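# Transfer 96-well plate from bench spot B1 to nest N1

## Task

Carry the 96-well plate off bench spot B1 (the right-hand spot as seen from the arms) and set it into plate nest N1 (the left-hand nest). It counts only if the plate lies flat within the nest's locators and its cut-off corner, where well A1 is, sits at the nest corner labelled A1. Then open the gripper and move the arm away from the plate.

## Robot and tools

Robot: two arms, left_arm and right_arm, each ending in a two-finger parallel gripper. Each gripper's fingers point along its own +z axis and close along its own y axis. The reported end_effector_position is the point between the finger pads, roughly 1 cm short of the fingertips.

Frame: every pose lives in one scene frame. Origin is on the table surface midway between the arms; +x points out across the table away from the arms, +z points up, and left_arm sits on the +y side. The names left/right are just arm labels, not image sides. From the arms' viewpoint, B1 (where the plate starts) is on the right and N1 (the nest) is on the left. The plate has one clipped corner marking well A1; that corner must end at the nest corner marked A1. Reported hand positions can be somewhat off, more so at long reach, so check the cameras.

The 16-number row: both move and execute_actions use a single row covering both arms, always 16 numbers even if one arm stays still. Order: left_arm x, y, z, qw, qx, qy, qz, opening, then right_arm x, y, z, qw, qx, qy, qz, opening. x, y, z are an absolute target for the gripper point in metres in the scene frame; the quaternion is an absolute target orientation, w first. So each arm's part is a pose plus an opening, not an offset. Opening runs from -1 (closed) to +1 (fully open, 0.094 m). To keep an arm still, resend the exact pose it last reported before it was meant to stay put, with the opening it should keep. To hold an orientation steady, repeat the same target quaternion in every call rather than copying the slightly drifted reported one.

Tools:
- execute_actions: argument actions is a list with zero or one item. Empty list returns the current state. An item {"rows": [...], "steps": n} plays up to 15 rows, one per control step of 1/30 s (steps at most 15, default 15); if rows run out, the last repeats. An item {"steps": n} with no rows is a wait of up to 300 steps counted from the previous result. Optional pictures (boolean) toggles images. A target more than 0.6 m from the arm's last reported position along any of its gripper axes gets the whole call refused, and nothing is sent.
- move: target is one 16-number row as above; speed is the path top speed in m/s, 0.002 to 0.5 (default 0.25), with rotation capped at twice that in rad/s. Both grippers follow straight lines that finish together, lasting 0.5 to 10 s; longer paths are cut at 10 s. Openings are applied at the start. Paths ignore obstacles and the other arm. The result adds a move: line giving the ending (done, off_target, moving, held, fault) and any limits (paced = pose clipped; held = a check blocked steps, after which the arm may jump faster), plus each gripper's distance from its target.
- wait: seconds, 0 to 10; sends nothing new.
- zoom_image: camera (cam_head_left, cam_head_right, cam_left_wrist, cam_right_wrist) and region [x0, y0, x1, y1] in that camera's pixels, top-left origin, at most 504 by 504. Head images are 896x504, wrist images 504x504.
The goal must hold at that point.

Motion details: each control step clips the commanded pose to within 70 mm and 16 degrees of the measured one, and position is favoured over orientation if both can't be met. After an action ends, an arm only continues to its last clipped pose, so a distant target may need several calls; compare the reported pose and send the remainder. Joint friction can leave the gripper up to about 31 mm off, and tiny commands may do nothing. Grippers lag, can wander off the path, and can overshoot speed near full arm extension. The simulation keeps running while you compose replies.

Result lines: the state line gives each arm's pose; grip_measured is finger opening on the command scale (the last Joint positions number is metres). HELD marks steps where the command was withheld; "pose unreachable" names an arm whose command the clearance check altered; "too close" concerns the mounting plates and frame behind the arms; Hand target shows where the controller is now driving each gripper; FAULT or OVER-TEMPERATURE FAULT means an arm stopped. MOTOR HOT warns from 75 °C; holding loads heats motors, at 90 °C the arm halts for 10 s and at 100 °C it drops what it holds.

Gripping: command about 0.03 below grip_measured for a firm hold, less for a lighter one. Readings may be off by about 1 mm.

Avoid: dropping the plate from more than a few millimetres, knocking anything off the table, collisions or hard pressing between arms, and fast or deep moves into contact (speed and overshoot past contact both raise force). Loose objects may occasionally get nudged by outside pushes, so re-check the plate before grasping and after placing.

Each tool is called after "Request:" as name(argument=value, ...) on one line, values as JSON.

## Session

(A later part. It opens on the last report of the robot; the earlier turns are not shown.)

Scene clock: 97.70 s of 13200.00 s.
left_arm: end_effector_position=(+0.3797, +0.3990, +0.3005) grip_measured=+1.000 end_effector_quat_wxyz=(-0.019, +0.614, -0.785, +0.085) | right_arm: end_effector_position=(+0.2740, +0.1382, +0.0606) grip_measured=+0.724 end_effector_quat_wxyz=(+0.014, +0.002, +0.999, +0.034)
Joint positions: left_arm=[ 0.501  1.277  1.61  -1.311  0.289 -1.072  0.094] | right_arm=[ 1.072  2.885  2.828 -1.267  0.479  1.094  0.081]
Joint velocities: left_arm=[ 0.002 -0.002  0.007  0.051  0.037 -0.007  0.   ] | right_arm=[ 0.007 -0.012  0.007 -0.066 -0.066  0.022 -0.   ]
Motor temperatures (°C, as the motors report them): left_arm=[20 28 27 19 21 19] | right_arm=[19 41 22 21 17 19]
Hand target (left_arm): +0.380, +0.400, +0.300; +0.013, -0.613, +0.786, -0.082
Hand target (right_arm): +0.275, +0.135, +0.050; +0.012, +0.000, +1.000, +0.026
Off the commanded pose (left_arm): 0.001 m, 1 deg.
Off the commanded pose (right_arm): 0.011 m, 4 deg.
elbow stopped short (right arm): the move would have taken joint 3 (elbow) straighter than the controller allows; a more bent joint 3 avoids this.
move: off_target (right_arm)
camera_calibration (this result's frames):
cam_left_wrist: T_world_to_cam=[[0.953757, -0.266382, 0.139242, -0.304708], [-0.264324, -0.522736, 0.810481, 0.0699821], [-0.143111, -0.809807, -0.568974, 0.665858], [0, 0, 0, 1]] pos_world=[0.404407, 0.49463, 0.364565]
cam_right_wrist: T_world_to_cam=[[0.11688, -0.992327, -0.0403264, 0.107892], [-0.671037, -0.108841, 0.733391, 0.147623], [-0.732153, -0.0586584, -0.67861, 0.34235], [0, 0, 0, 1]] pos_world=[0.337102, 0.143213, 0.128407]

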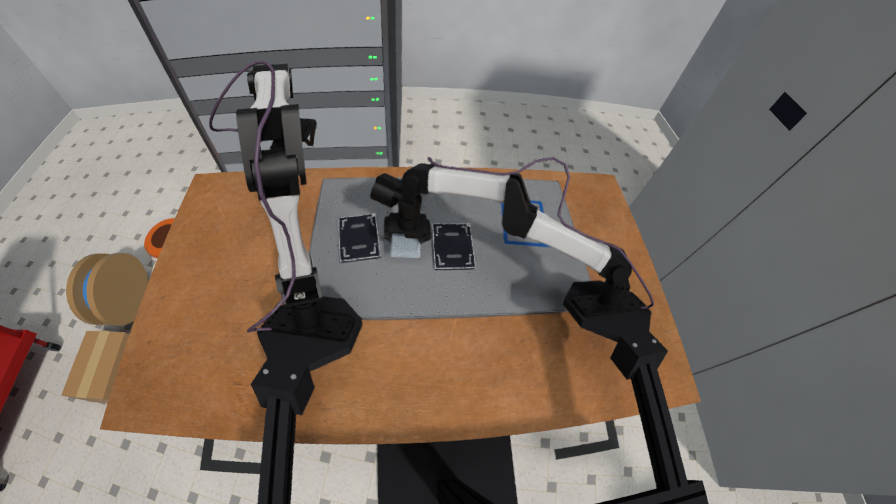

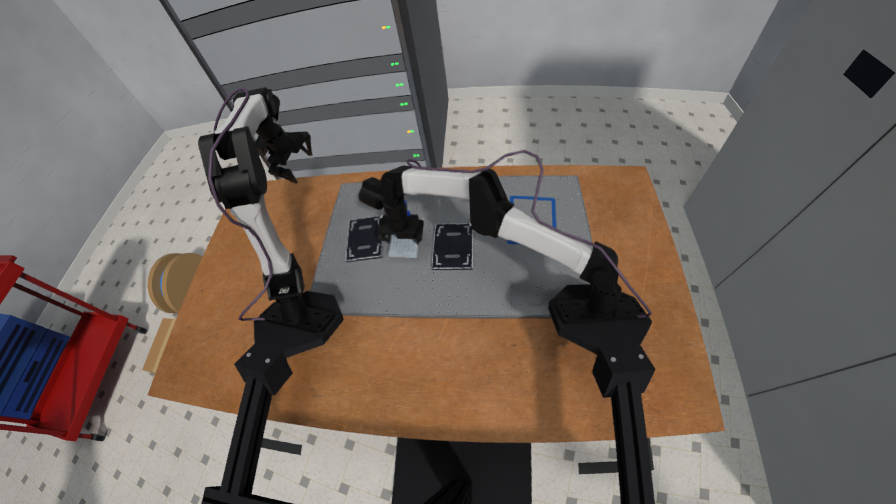

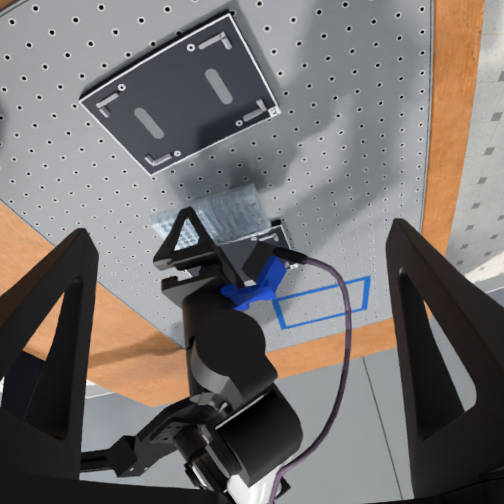

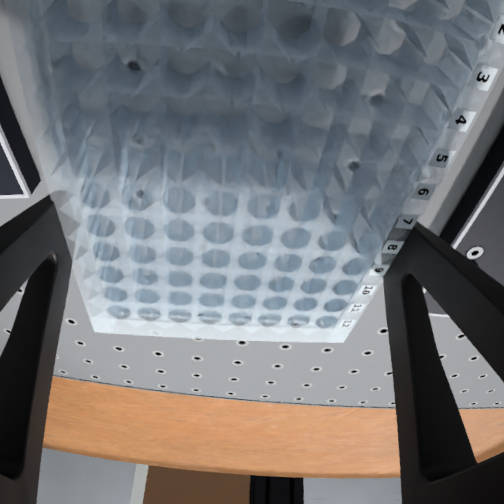

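Too stretched; pull in: x smaller, y 0.12.

Request:
move(target=[0.380,0.40,0.30,0.013,-0.613,0.786,-0.082,1,0.24,0.122,0.012,0,0,1,0,0.69], speed=0.02)

Scene clock: 102.33 s of 13200.00 s.
left_arm: end_effector_position=(+0.3797, +0.3990, +0.3005) grip_measured=+1.000 end_effector_quat_wxyz=(-0.019, +0.614, -0.785, +0.085) | right_arm: end_effector_position=(+0.2479, +0.1258, +0.0250) grip_measured=+0.724 end_effector_quat_wxyz=(+0.006, -0.001, +1.000, +0.010)
Joint positions: left_arm=[ 0.501  1.277  1.61  -1.311  0.289 -1.072  0.094] | right_arm=[ 1.073  2.8    2.493 -1.074  0.487  1.115  0.081]
Joint velocities: left_arm=[ 0.007 -0.007 -0.012  0.007  0.095 -0.051  0.   ] | right_arm=[-0.017 -0.007 -0.017  0.022  0.022  0.007 -0.002]
Motor temperatures (°C, as the motors report them): left_arm=[20 28 27 19 21 19] | right_arm=[20 44 22 21 17 19]
Hand target (left_arm): +0.380, +0.400, +0.300; +0.013, -0.613, +0.786, -0.082
Hand target (right_arm): +0.239, +0.120, +0.013; -0.000, -0.000, +1.000, -0.001
Off the commanded pose (left_arm): 0.001 m, 1 deg.
Off the commanded pose (right_arm): 0.016 m, 1 deg.
move: off_target (right_arm)
camera_calibration (this result's frames):
cam_left_wrist: T_world_to_cam=[[0.953757, -0.266382, 0.139242, -0.304708], [-0.264324, -0.522736, 0.810481, 0.0699821], [-0.143111, -0.809807, -0.568974, 0.665858], [0, 0, 0, 1]] pos_world=[0.404407, 0.49463, 0.364565]
cam_right_wrist: T_world_to_cam=[[0.122482, -0.992458, 0.00511089, 0.0947497], [-0.659313, -0.0775161, 0.747862, 0.147627], [-0.741826, -0.0949691, -0.663834, 0.304933], [0, 0, 0, 1]] pos_world=[0.311934, 0.134438, 0.091536]

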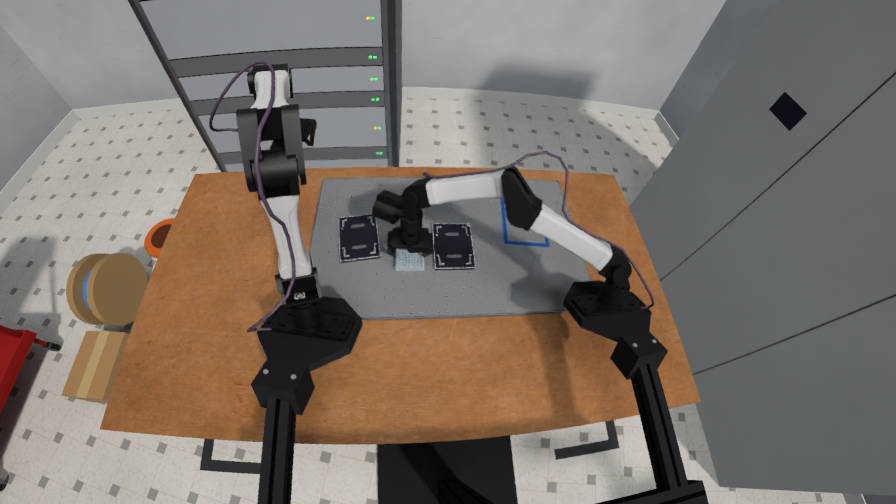

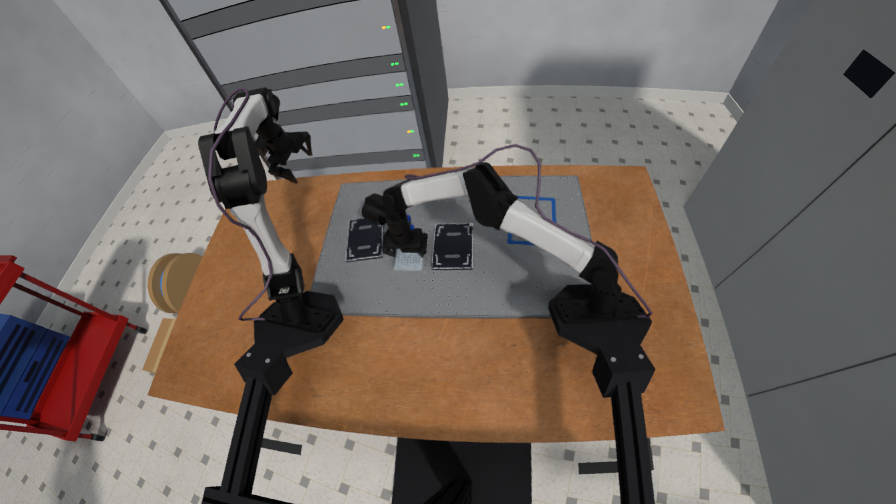

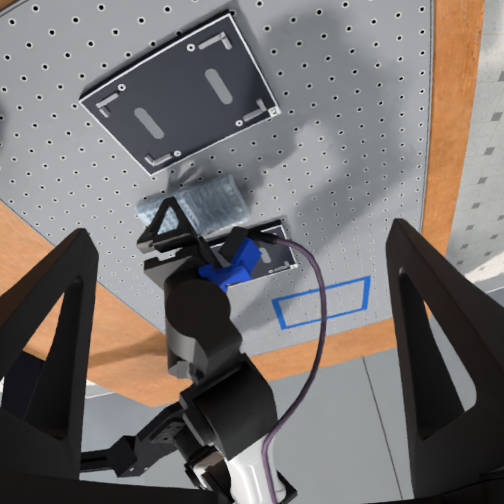

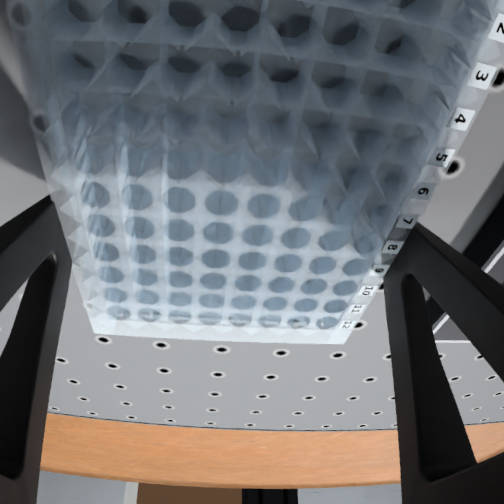

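Request:
move(target=[0.380,0.40,0.30,0.013,-0.613,0.786,-0.082,1,0.245,0.124,0.015,0,0,1,0,0.95], speed=0.02)

Request:
move(target=[0.380,0.40,0.30,0.013,-0.613,0.786,-0.082,1,0.245,0.115,0.12,0,0,1,0,0.95], speed=0.08)

Request:
move(target=[0.33,0.25,0.2,0,-0.5,0.866,0,1,0.3,-0.4,0.2,0,0,1,0,1])

Scene clock: 106.00 s of 13200.00 s.
left_arm: end_effector_position=(+0.3797, +0.3990, +0.3005) grip_measured=+1.000 end_effector_quat_wxyz=(-0.019, +0.614, -0.785, +0.085) | right_arm: end_effector_position=(+0.2521, +0.1288, +0.0302) grip_measured=+0.948 end_effector_quat_wxyz=(+0.009, +0.002, +1.000, +0.015)
Joint positions: left_arm=[ 0.501  1.277  1.61  -1.311  0.289 -1.072  0.094] | right_arm=[ 1.073  2.8    2.516 -1.083  0.488  1.116  0.092]
Joint velocities: left_arm=[-0.002 -0.012 -0.017 -0.066 -0.022  0.022  0.   ] | right_arm=[ 0.007  0.012 -0.002 -0.11  -0.022  0.066 -0.001]
Motor temperatures (°C, as the motors report them): left_arm=[20 27 28 19 21 19] | right_arm=[20 45 22 21 17 19]
Hand target (left_arm): +0.380, +0.400, +0.300; +0.013, -0.613, +0.786, -0.082
Hand target (right_arm): +0.245, +0.124, +0.015; +0.000, +0.000, +1.000, +0.001
Off the commanded pose (left_arm): 0.001 m, 1 deg.
Off the commanded pose (right_arm): 0.017 m, 2 deg.
move: off_target (right_arm)
camera_calibration (this result's frames):
cam_left_wrist: T_world_to_cam=[[0.953757, -0.266382, 0.139242, -0.304708], [-0.264324, -0.522736, 0.810481, 0.0699821], [-0.143111, -0.809807, -0.568974, 0.665858], [0, 0, 0, 1]] pos_world=[0.404407, 0.49463, 0.364565]
cam_right_wrist: T_world_to_cam=[[0.115893, -0.993247, -0.00544677, 0.0992202], [-0.664078, -0.0815611, 0.743202, 0.148626], [-0.738627, -0.082515, -0.669045, 0.309521], [0, 0, 0, 1]] pos_world=[0.31582, 0.136212, 0.097165]

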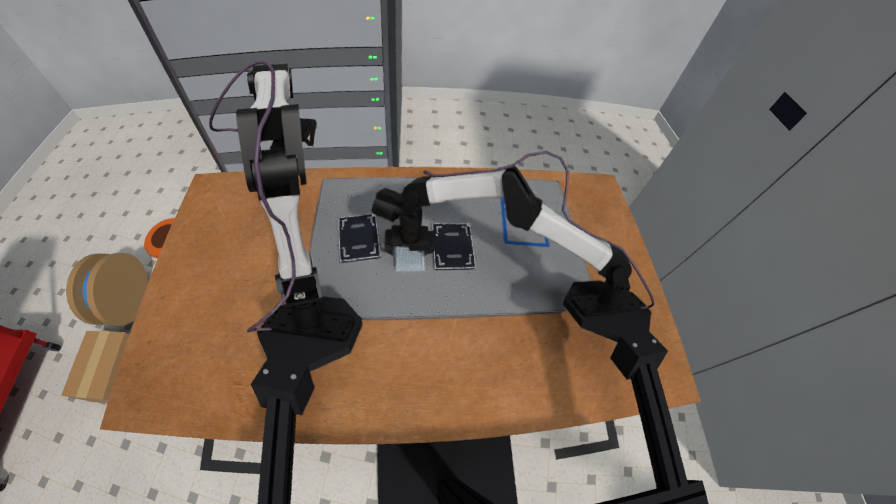

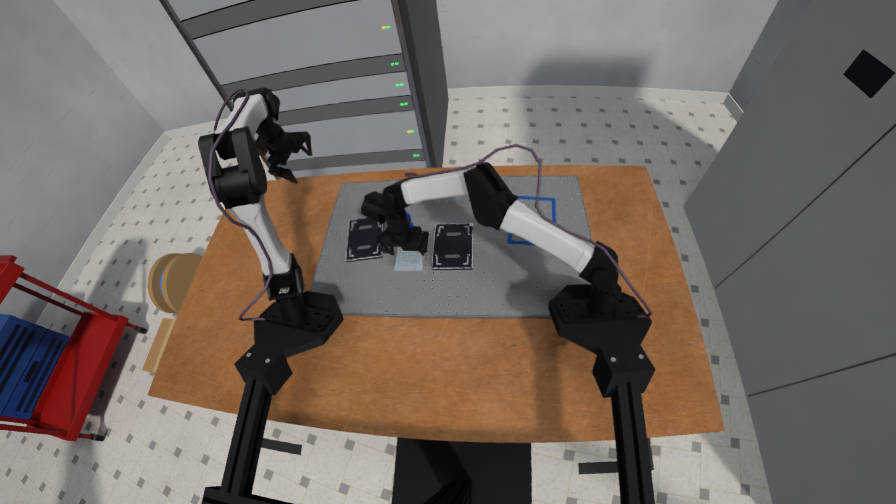

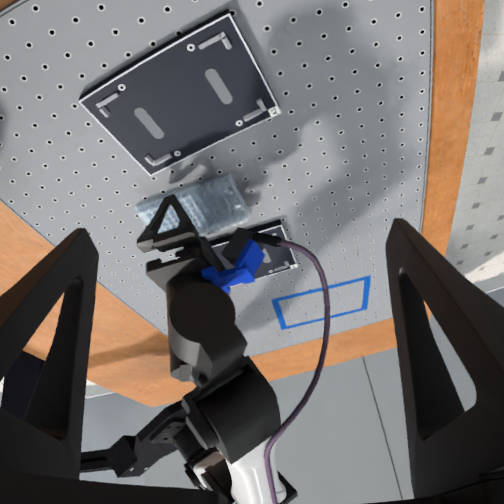

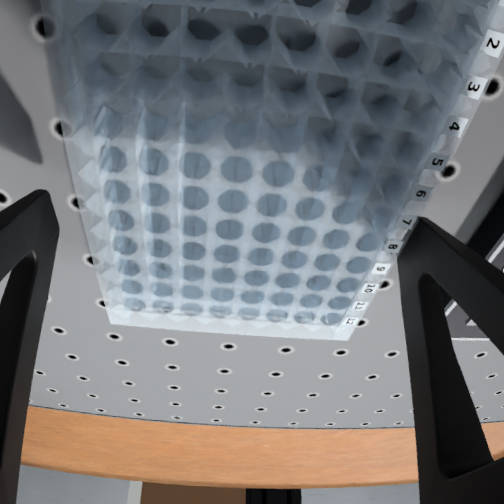

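Scene clock: 107.73 s of 13200.00 s.
left_arm: end_effector_position=(+0.3797, +0.3990, +0.3005) grip_measured=+1.000 end_effector_quat_wxyz=(-0.019, +0.614, -0.785, +0.085) | right_arm: end_effector_position=(+0.2438, +0.1162, +0.1145) grip_measured=+0.948 end_effector_quat_wxyz=(-0.004, -0.003, +1.000, -0.001)
Joint positions: left_arm=[ 0.501  1.277  1.61  -1.311  0.289 -1.072  0.094] | right_arm=[ 1.15   2.703  2.617 -1.366  0.489  1.212  0.092]
Joint velocities: left_arm=[ 0.002  0.012 -0.002 -0.066 -0.007 -0.022  0.   ] | right_arm=[ 0.007  0.002  0.017  0.037 -0.037 -0.007 -0.   ]
Motor temperatures (°C, as the motors report them): left_arm=[20 27 28 19 21 19] | right_arm=[21 46 22 21 17 19]
Hand target (left_arm): +0.380, +0.400, +0.300; +0.013, -0.613, +0.786, -0.082
Hand target (right_arm): +0.246, +0.117, +0.120; +0.001, -0.000, +1.000, +0.001
Off the commanded pose (left_arm): 0.001 m, 1 deg.
Off the commanded pose (right_arm): 0.006 m, 1 deg.
move: done
camera_calibration (this result's frames):
cam_left_wrist: T_world_to_cam=[[0.953757, -0.266382, 0.139242, -0.304708], [-0.264324, -0.522736, 0.810481, 0.0699821], [-0.143111, -0.809807, -0.568974, 0.665858], [0, 0, 0, 1]] pos_world=[0.404407, 0.49463, 0.364565]
cam_right_wrist: T_world_to_cam=[[0.127205, -0.991606, 0.0231604, 0.0819304], [-0.644156, -0.0648326, 0.762142, 0.0704357], [-0.754243, -0.111867, -0.646996, 0.36345], [0, 0, 0, 1]] pos_world=[0.309079, 0.126467, 0.179571]

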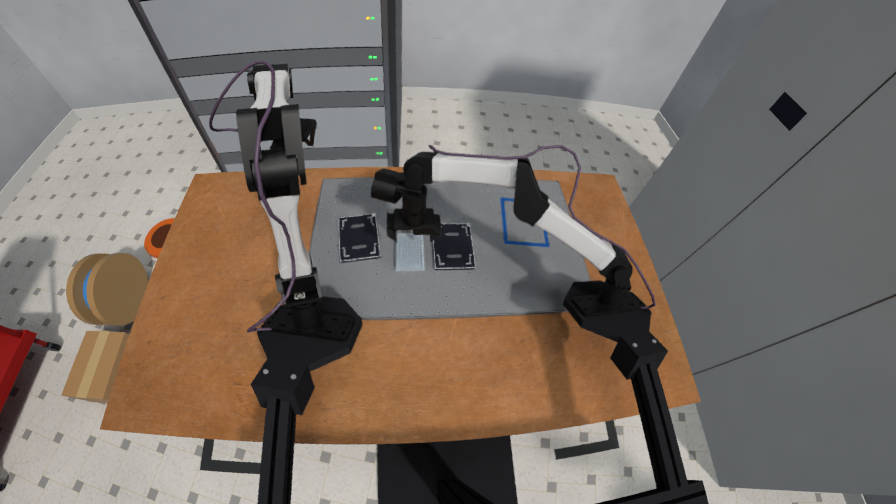

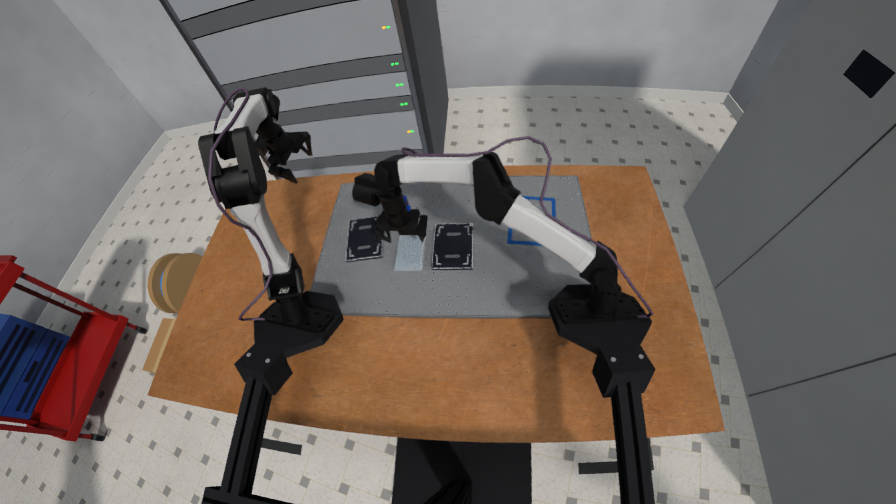

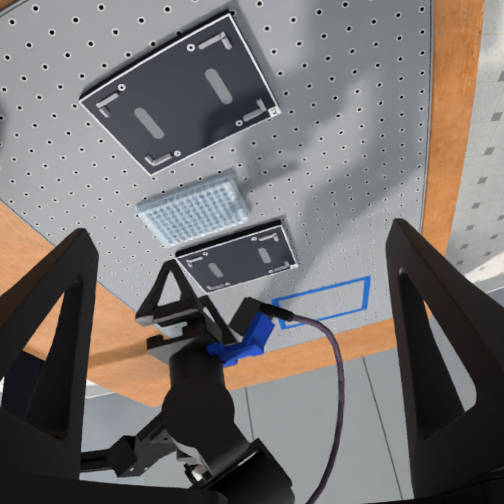

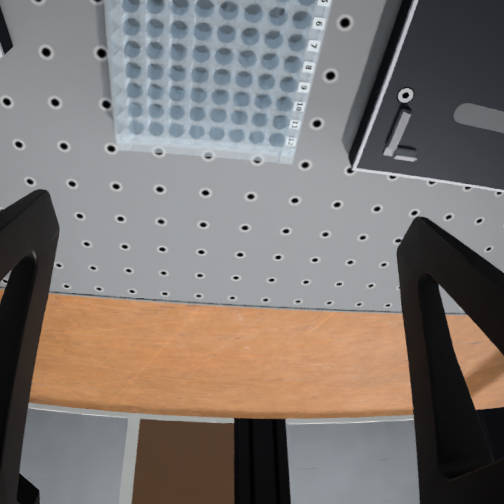

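Scene clock: 110.67 s of 13200.00 s.
left_arm: end_effector_position=(+0.3293, +0.2513, +0.2070) grip_measured=+1.000 end_effector_quat_wxyz=(+0.000, -0.499, +0.866, +0.002) | right_arm: end_effector_position=(+0.2963, -0.3971, +0.1983) grip_measured=+1.000 end_effector_quat_wxyz=(-0.009, +0.004, +1.000, +0.005)
Joint positions: left_arm=[-0.284  1.313  1.256 -1.056 -0.23  -1.463  0.094] | right_arm=[-0.215  1.022  0.948 -1.007 -0.016 -0.108  0.094]
Joint velocities: left_arm=[-0.022 -0.007  0.007 -0.007 -0.007  0.022  0.   ] | right_arm=[-0.012 -0.007 -0.007  0.007 -0.037 -0.095  0.   ]
Motor temperatures (°C, as the motors report them): left_arm=[20 27 28 19 21 19] | right_arm=[21 45 22 21 17 19]
Hand target (left_arm): +0.328, +0.249, +0.201; +0.000, -0.499, +0.867, +0.006
Hand target (right_arm): +0.299, -0.398, +0.202; -0.008, +0.004, +1.000, +0.007
Off the commanded pose (left_arm): 0.007 m, 0 deg.
Off the commanded pose (right_arm): 0.005 m, 1 deg.
move: done
camera_calibration (this result's frames):
cam_left_wrist: T_world_to_cam=[[0.848094, -0.529321, -0.0235707, -0.148387], [-0.319035, -0.545674, 0.774891, 0.0864639], [-0.423028, -0.649661, -0.631655, 0.550701], [0, 0, 0, 1]] pos_world=[0.386393, 0.326406, 0.277356]
cam_right_wrist: T_world_to_cam=[[0.113366, -0.99349, 0.0112044, -0.429995], [-0.636431, -0.0639536, 0.768678, 0.00387158], [-0.762957, -0.0942731, -0.639538, 0.407902], [0, 0, 0, 1]] pos_world=[0.362423, -0.388494, 0.262711]

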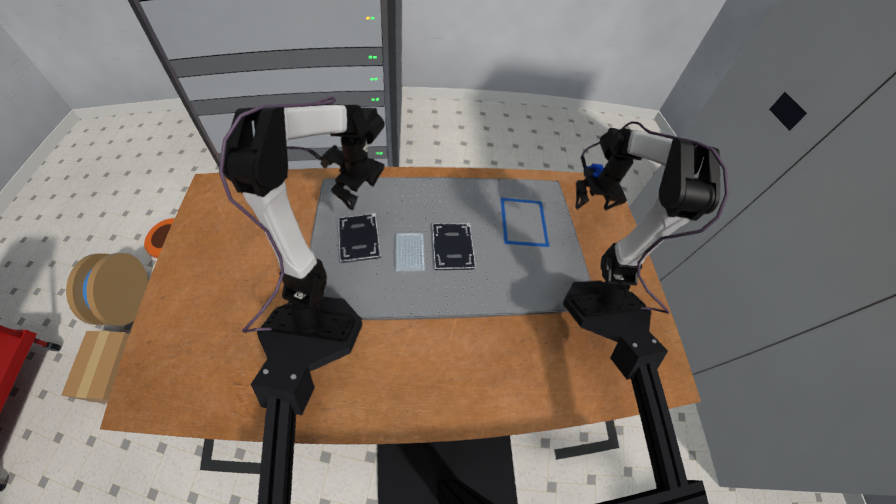

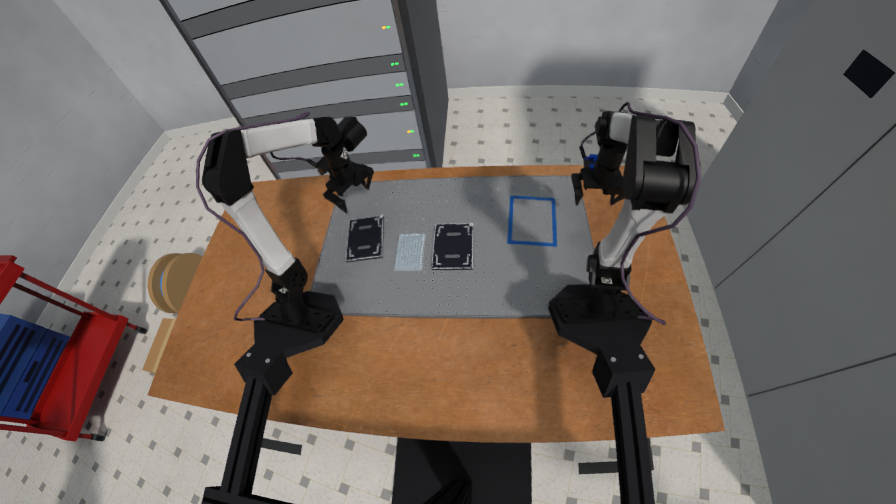

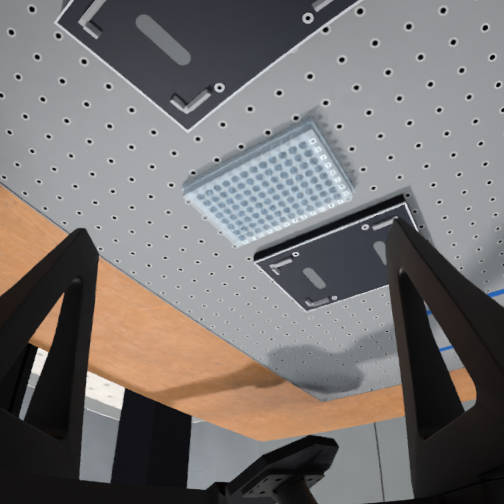

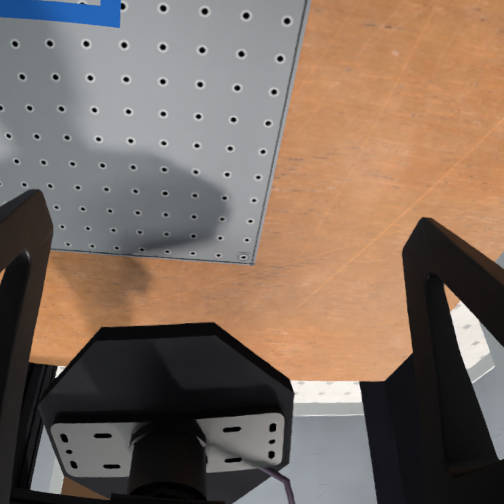

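Request:
move(target=[0.36,0.12,0.17,0,0,1,0,1,0.3,-0.4,0.2,0,0,1,0,1])

Scene clock: 118.20 s of 13200.00 s.
left_arm: end_effector_position=(+0.3551, +0.1238, +0.1684) grip_measured=+1.000 end_effector_quat_wxyz=(-0.005, -0.007, +1.000, +0.002) | right_arm: end_effector_position=(+0.2968, -0.3968, +0.1983) grip_measured=+1.000 end_effector_quat_wxyz=(-0.008, +0.001, +1.000, +0.006)
Joint positions: left_arm=[-0.562  1.739  1.588 -1.045 -0.339 -0.7    0.094] | right_arm=[-0.215  1.022  0.948 -1.006 -0.018 -0.114  0.094]
Joint velocities: left_arm=[ 0.012  0.012 -0.002 -0.037  0.007  0.066  0.   ] | right_arm=[-0.017  0.002  0.017  0.007 -0.051 -0.022  0.   ]
Motor temperatures (°C, as the motors report them): left_arm=[20 27 27 19 21 19] | right_arm=[20 42 23 21 17 19]
Hand target (left_arm): +0.358, +0.120, +0.169; -0.001, +0.001, +1.000, +0.002
Hand target (right_arm): +0.300, -0.400, +0.200; -0.000, -0.000, +1.000, +0.000
Off the commanded pose (left_arm): 0.006 m, 1 deg.
Off the commanded pose (right_arm): 0.005 m, 1 deg.
After step 90, 1.93 s passed at rest.
move: done
camera_calibration (this result's frames):
cam_left_wrist: T_world_to_cam=[[-0.0183774, -0.999538, -0.0242293, 0.127416], [-0.622616, -0.00752061, 0.782491, 0.0948893], [-0.782311, 0.0294657, -0.62219, 0.496363], [0, 0, 0, 1]] pos_world=[0.449732, 0.113445, 0.23767]
cam_right_wrist: T_world_to_cam=[[0.119385, -0.992801, 0.00968782, -0.430994], [-0.637699, -0.0691979, 0.767171, 0.00280808], [-0.760978, -0.0977669, -0.641369, 0.406698], [0, 0, 0, 1]] pos_world=[0.362733, -0.387936, 0.262864]

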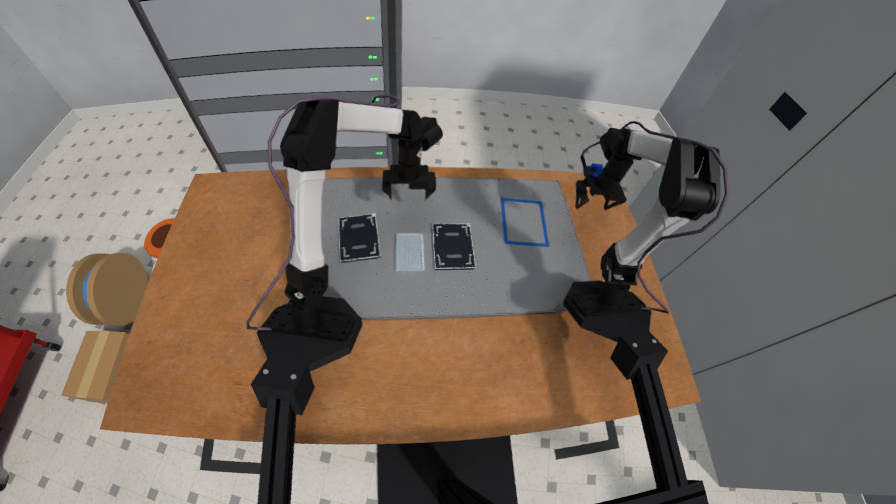

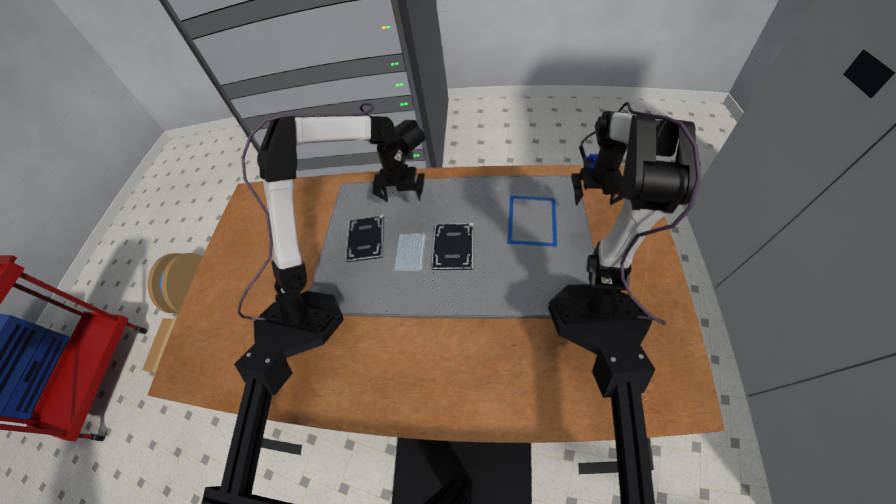

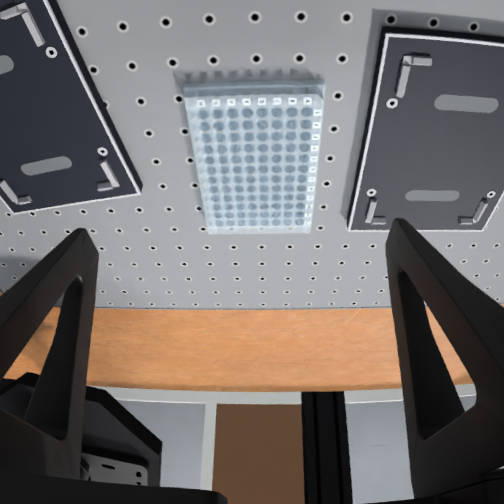

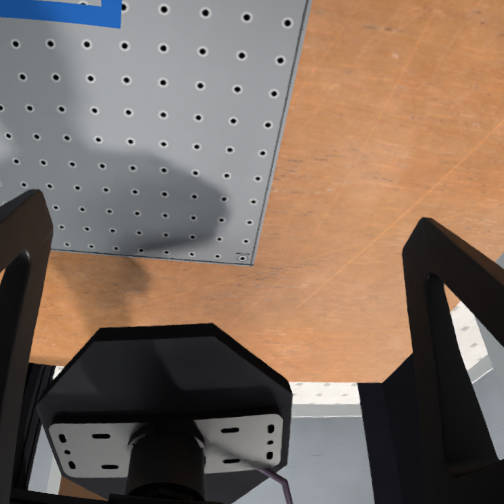

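Request:
move(target=[0.262,0.116,0.06,0,0,1,0,1,0.3,-0.4,0.2,0,0,1,0,1], speed=0.12)

Scene clock: 122.67 s of 13200.00 s.
left_arm: end_effector_position=(+0.2656, +0.1175, +0.0633) grip_measured=+1.000 end_effector_quat_wxyz=(-0.003, -0.000, +1.000, -0.001) | right_arm: end_effector_position=(+0.2968, -0.3968, +0.1983) grip_measured=+1.000 end_effector_quat_wxyz=(-0.008, +0.001, +1.000, +0.006)
Joint positions: left_arm=[-0.631  1.776  1.08  -0.515 -0.362 -0.751  0.094] | right_arm=[-0.215  1.022  0.948 -1.006 -0.018 -0.114  0.094]
Joint velocities: left_arm=[ 0.007  0.002  0.007 -0.007 -0.037 -0.037  0.   ] | right_arm=[ 0.007 -0.017 -0.012 -0.007  0.037 -0.051  0.   ]
Motor temperatures (°C, as the motors report them): left_arm=[20 28 27 19 21 19] | right_arm=[20 41 23 21 17 19]
Hand target (left_arm): +0.262, +0.116, +0.060; -0.000, +0.000, +1.000, +0.001
Hand target (right_arm): +0.300, -0.400, +0.200; -0.000, +0.000, +1.000, +0.000
Off the commanded pose (left_arm): 0.005 m, 0 deg.
Off the commanded pose (right_arm): 0.005 m, 1 deg.
move: done
camera_calibration (this result's frames):
cam_left_wrist: T_world_to_cam=[[-0.0325882, -0.999295, -0.0186415, 0.120311], [-0.626641, 0.00589821, 0.779286, 0.121039], [-0.778626, 0.0370771, -0.626391, 0.359551], [0, 0, 0, 1]] pos_world=[0.359725, 0.106181, 0.133138]
cam_right_wrist: T_world_to_cam=[[0.119385, -0.992801, 0.00968782, -0.430994], [-0.637699, -0.0691979, 0.767171, 0.00280808], [-0.760978, -0.0977669, -0.641369, 0.406698], [0, 0, 0, 1]] pos_world=[0.362733, -0.387936, 0.262864]

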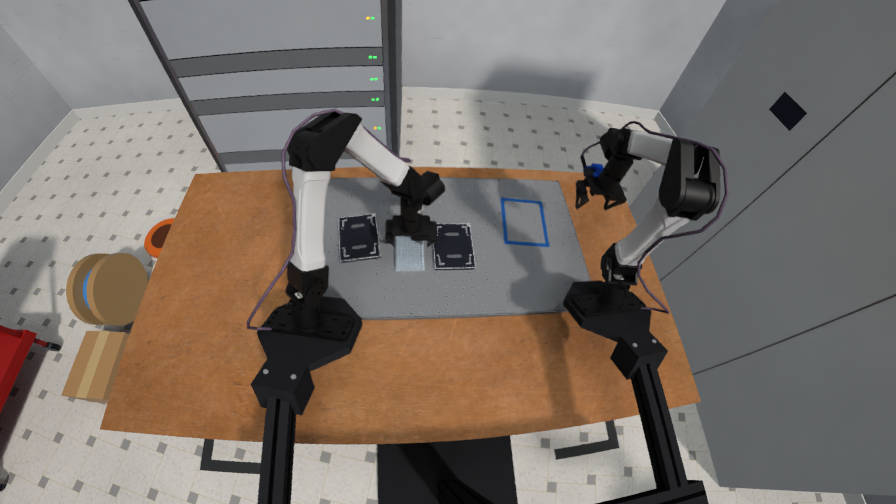

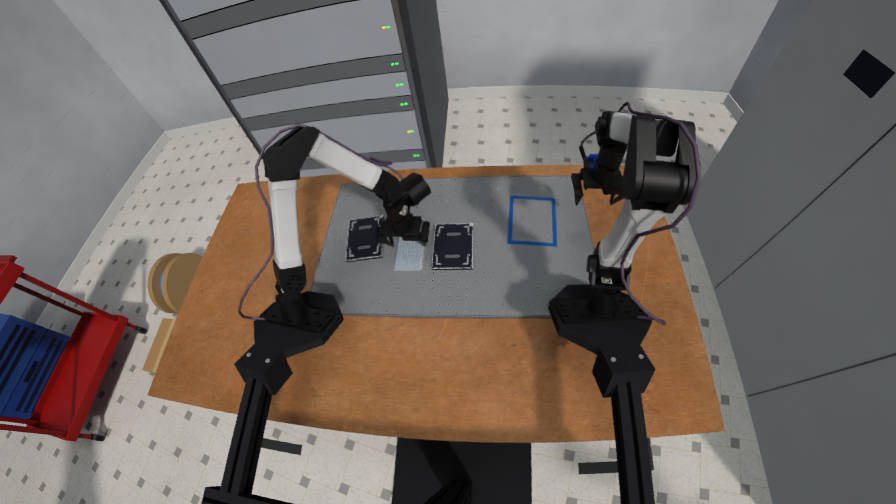

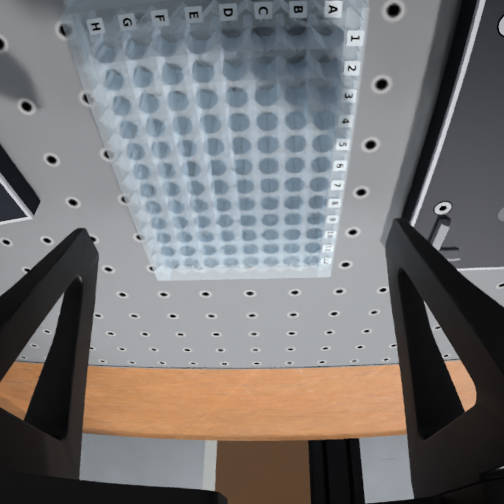

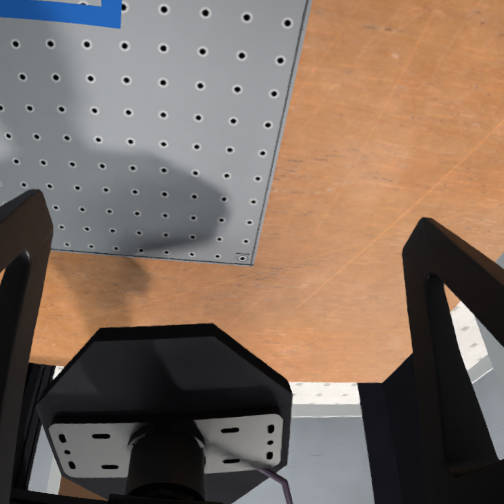

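Request:
move(target=[0.258,0.126,0.036,0,0,1,0,1,0.3,-0.4,0.2,0,0,1,0,1], speed=0.03)

Scene clock: 126.60 s of 13200.00 s.
left_arm: end_effector_position=(+0.2621, +0.1224, +0.0431) grip_measured=+1.000 end_effector_quat_wxyz=(+0.005, -0.002, +1.000, -0.002) | right_arm: end_effector_position=(+0.2968, -0.3968, +0.1983) grip_measured=+1.000 end_effector_quat_wxyz=(-0.008, +0.001, +1.000, +0.006)
Joint positions: left_arm=[-0.609  1.808  1.024 -0.406 -0.362 -0.728  0.094] | right_arm=[-0.215  1.022  0.948 -1.006 -0.018 -0.114  0.094]
Joint velocities: left_arm=[ 0.007 -0.007 -0.022  0.051  0.051  0.051  0.   ] | right_arm=[-0.012 -0.002  0.022  0.037 -0.007 -0.007  0.   ]
Motor temperatures (°C, as the motors report them): left_arm=[20 28 27 19 21 19] | right_arm=[19 40 23 21 17 19]
Hand target (left_arm): +0.258, +0.126, +0.036; -0.000, -0.000, +1.000, -0.000
Hand target (right_arm): +0.300, -0.400, +0.200; -0.000, +0.000, +1.000, +0.000
Off the commanded pose (left_arm): 0.009 m, 1 deg.
Off the commanded pose (right_arm): 0.005 m, 1 deg.
move: done
camera_calibration (this result's frames):
cam_left_wrist: T_world_to_cam=[[-0.0286461, -0.999456, -0.0163128, 0.123623], [-0.638076, 0.00572144, 0.769952, 0.13796], [-0.76944, 0.0324649, -0.637894, 0.342569], [0, 0, 0, 1]] pos_world=[0.355156, 0.111645, 0.114317]
cam_right_wrist: T_world_to_cam=[[0.119385, -0.992801, 0.00968782, -0.430994], [-0.637699, -0.0691979, 0.767171, 0.00280808], [-0.760978, -0.0977669, -0.641369, 0.406698], [0, 0, 0, 1]] pos_world=[0.362733, -0.387936, 0.262864]

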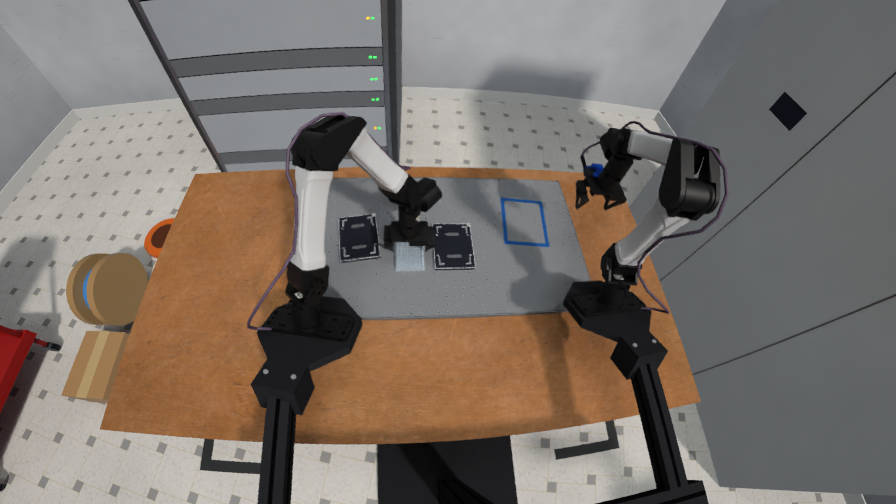

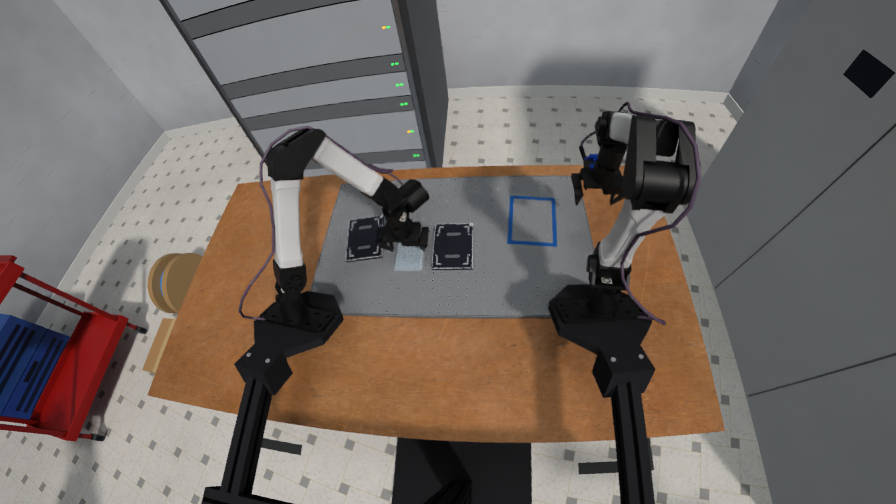

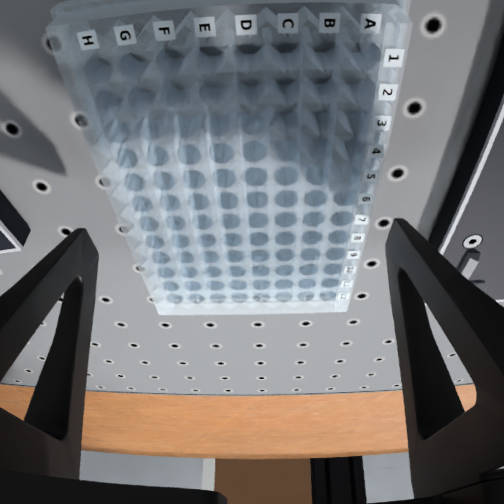

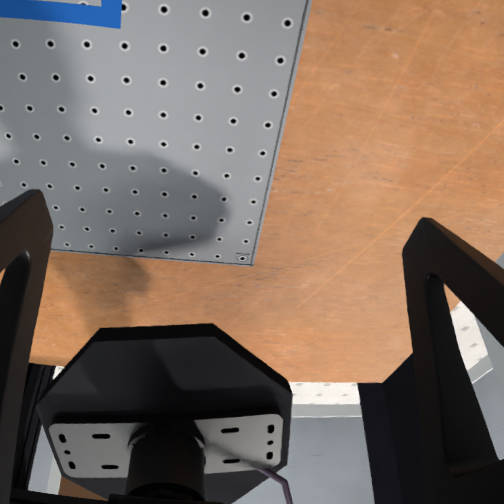

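Request:
move(target=[0.258,0.124,0.014,0,0,1,0,1,0.3,-0.4,0.2,0,0,1,0,1], speed=0.02)

Scene clock: 130.03 s of 13200.00 s.
left_arm: end_effector_position=(+0.2625, +0.1200, +0.0224) grip_measured=+1.000 end_effector_quat_wxyz=(+0.007, -0.002, +1.000, -0.003) | right_arm: end_effector_position=(+0.2968, -0.3968, +0.1983) grip_measured=+1.000 end_effector_quat_wxyz=(-0.008, +0.001, +1.000, +0.006)
Joint positions: left_arm=[-0.592  1.874  1.024 -0.331 -0.358 -0.709  0.094] | right_arm=[-0.215  1.022  0.948 -1.006 -0.018 -0.114  0.094]
Joint velocities: left_arm=[-0.002  0.007 -0.007 -0.007  0.007  0.066  0.   ] | right_arm=[ 0.002  0.012 -0.022  0.022 -0.007 -0.037  0.   ]
Motor temperatures (°C, as the motors report them): left_arm=[21 28 27 19 21 19] | right_arm=[19 39 24 21 17 19]
Hand target (left_arm): +0.258, +0.124, +0.014; -0.000, -0.000, +1.000, +0.000
Hand target (right_arm): +0.300, -0.400, +0.200; -0.000, +0.000, +1.000, +0.000
Off the commanded pose (left_arm): 0.010 m, 1 deg.
Off the commanded pose (right_arm): 0.005 m, 1 deg.
move: done
camera_calibration (this result's frames):
cam_left_wrist: T_world_to_cam=[[-0.029089, -0.999468, -0.0147321, 0.120958], [-0.641173, 0.00735013, 0.767361, 0.154817], [-0.766845, 0.0317677, -0.641046, 0.329236], [0, 0, 0, 1]] pos_world=[0.355256, 0.109297, 0.0940367]
cam_right_wrist: T_world_to_cam=[[0.119385, -0.992801, 0.00968782, -0.430994], [-0.637699, -0.0691979, 0.767171, 0.00280808], [-0.760978, -0.0977669, -0.641369, 0.406698], [0, 0, 0, 1]] pos_world=[0.362733, -0.387936, 0.262864]

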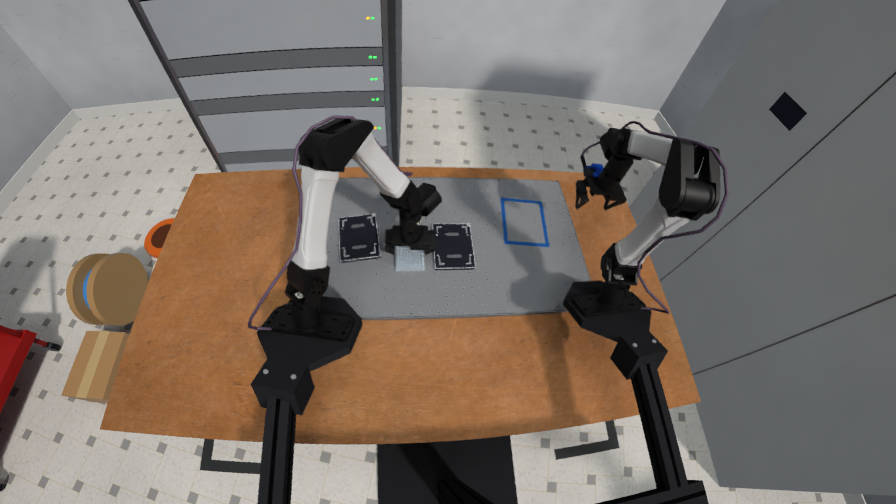

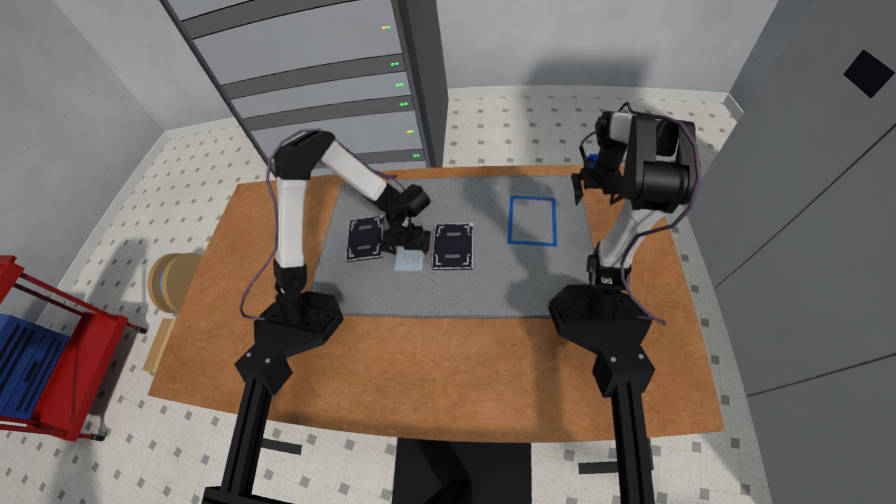

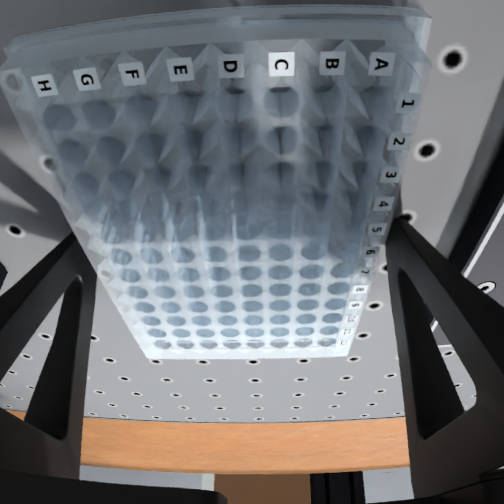

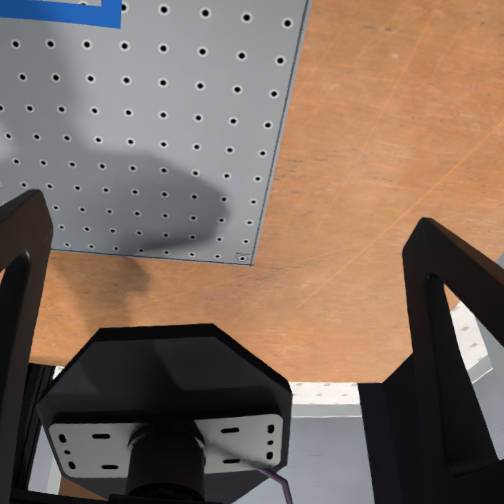

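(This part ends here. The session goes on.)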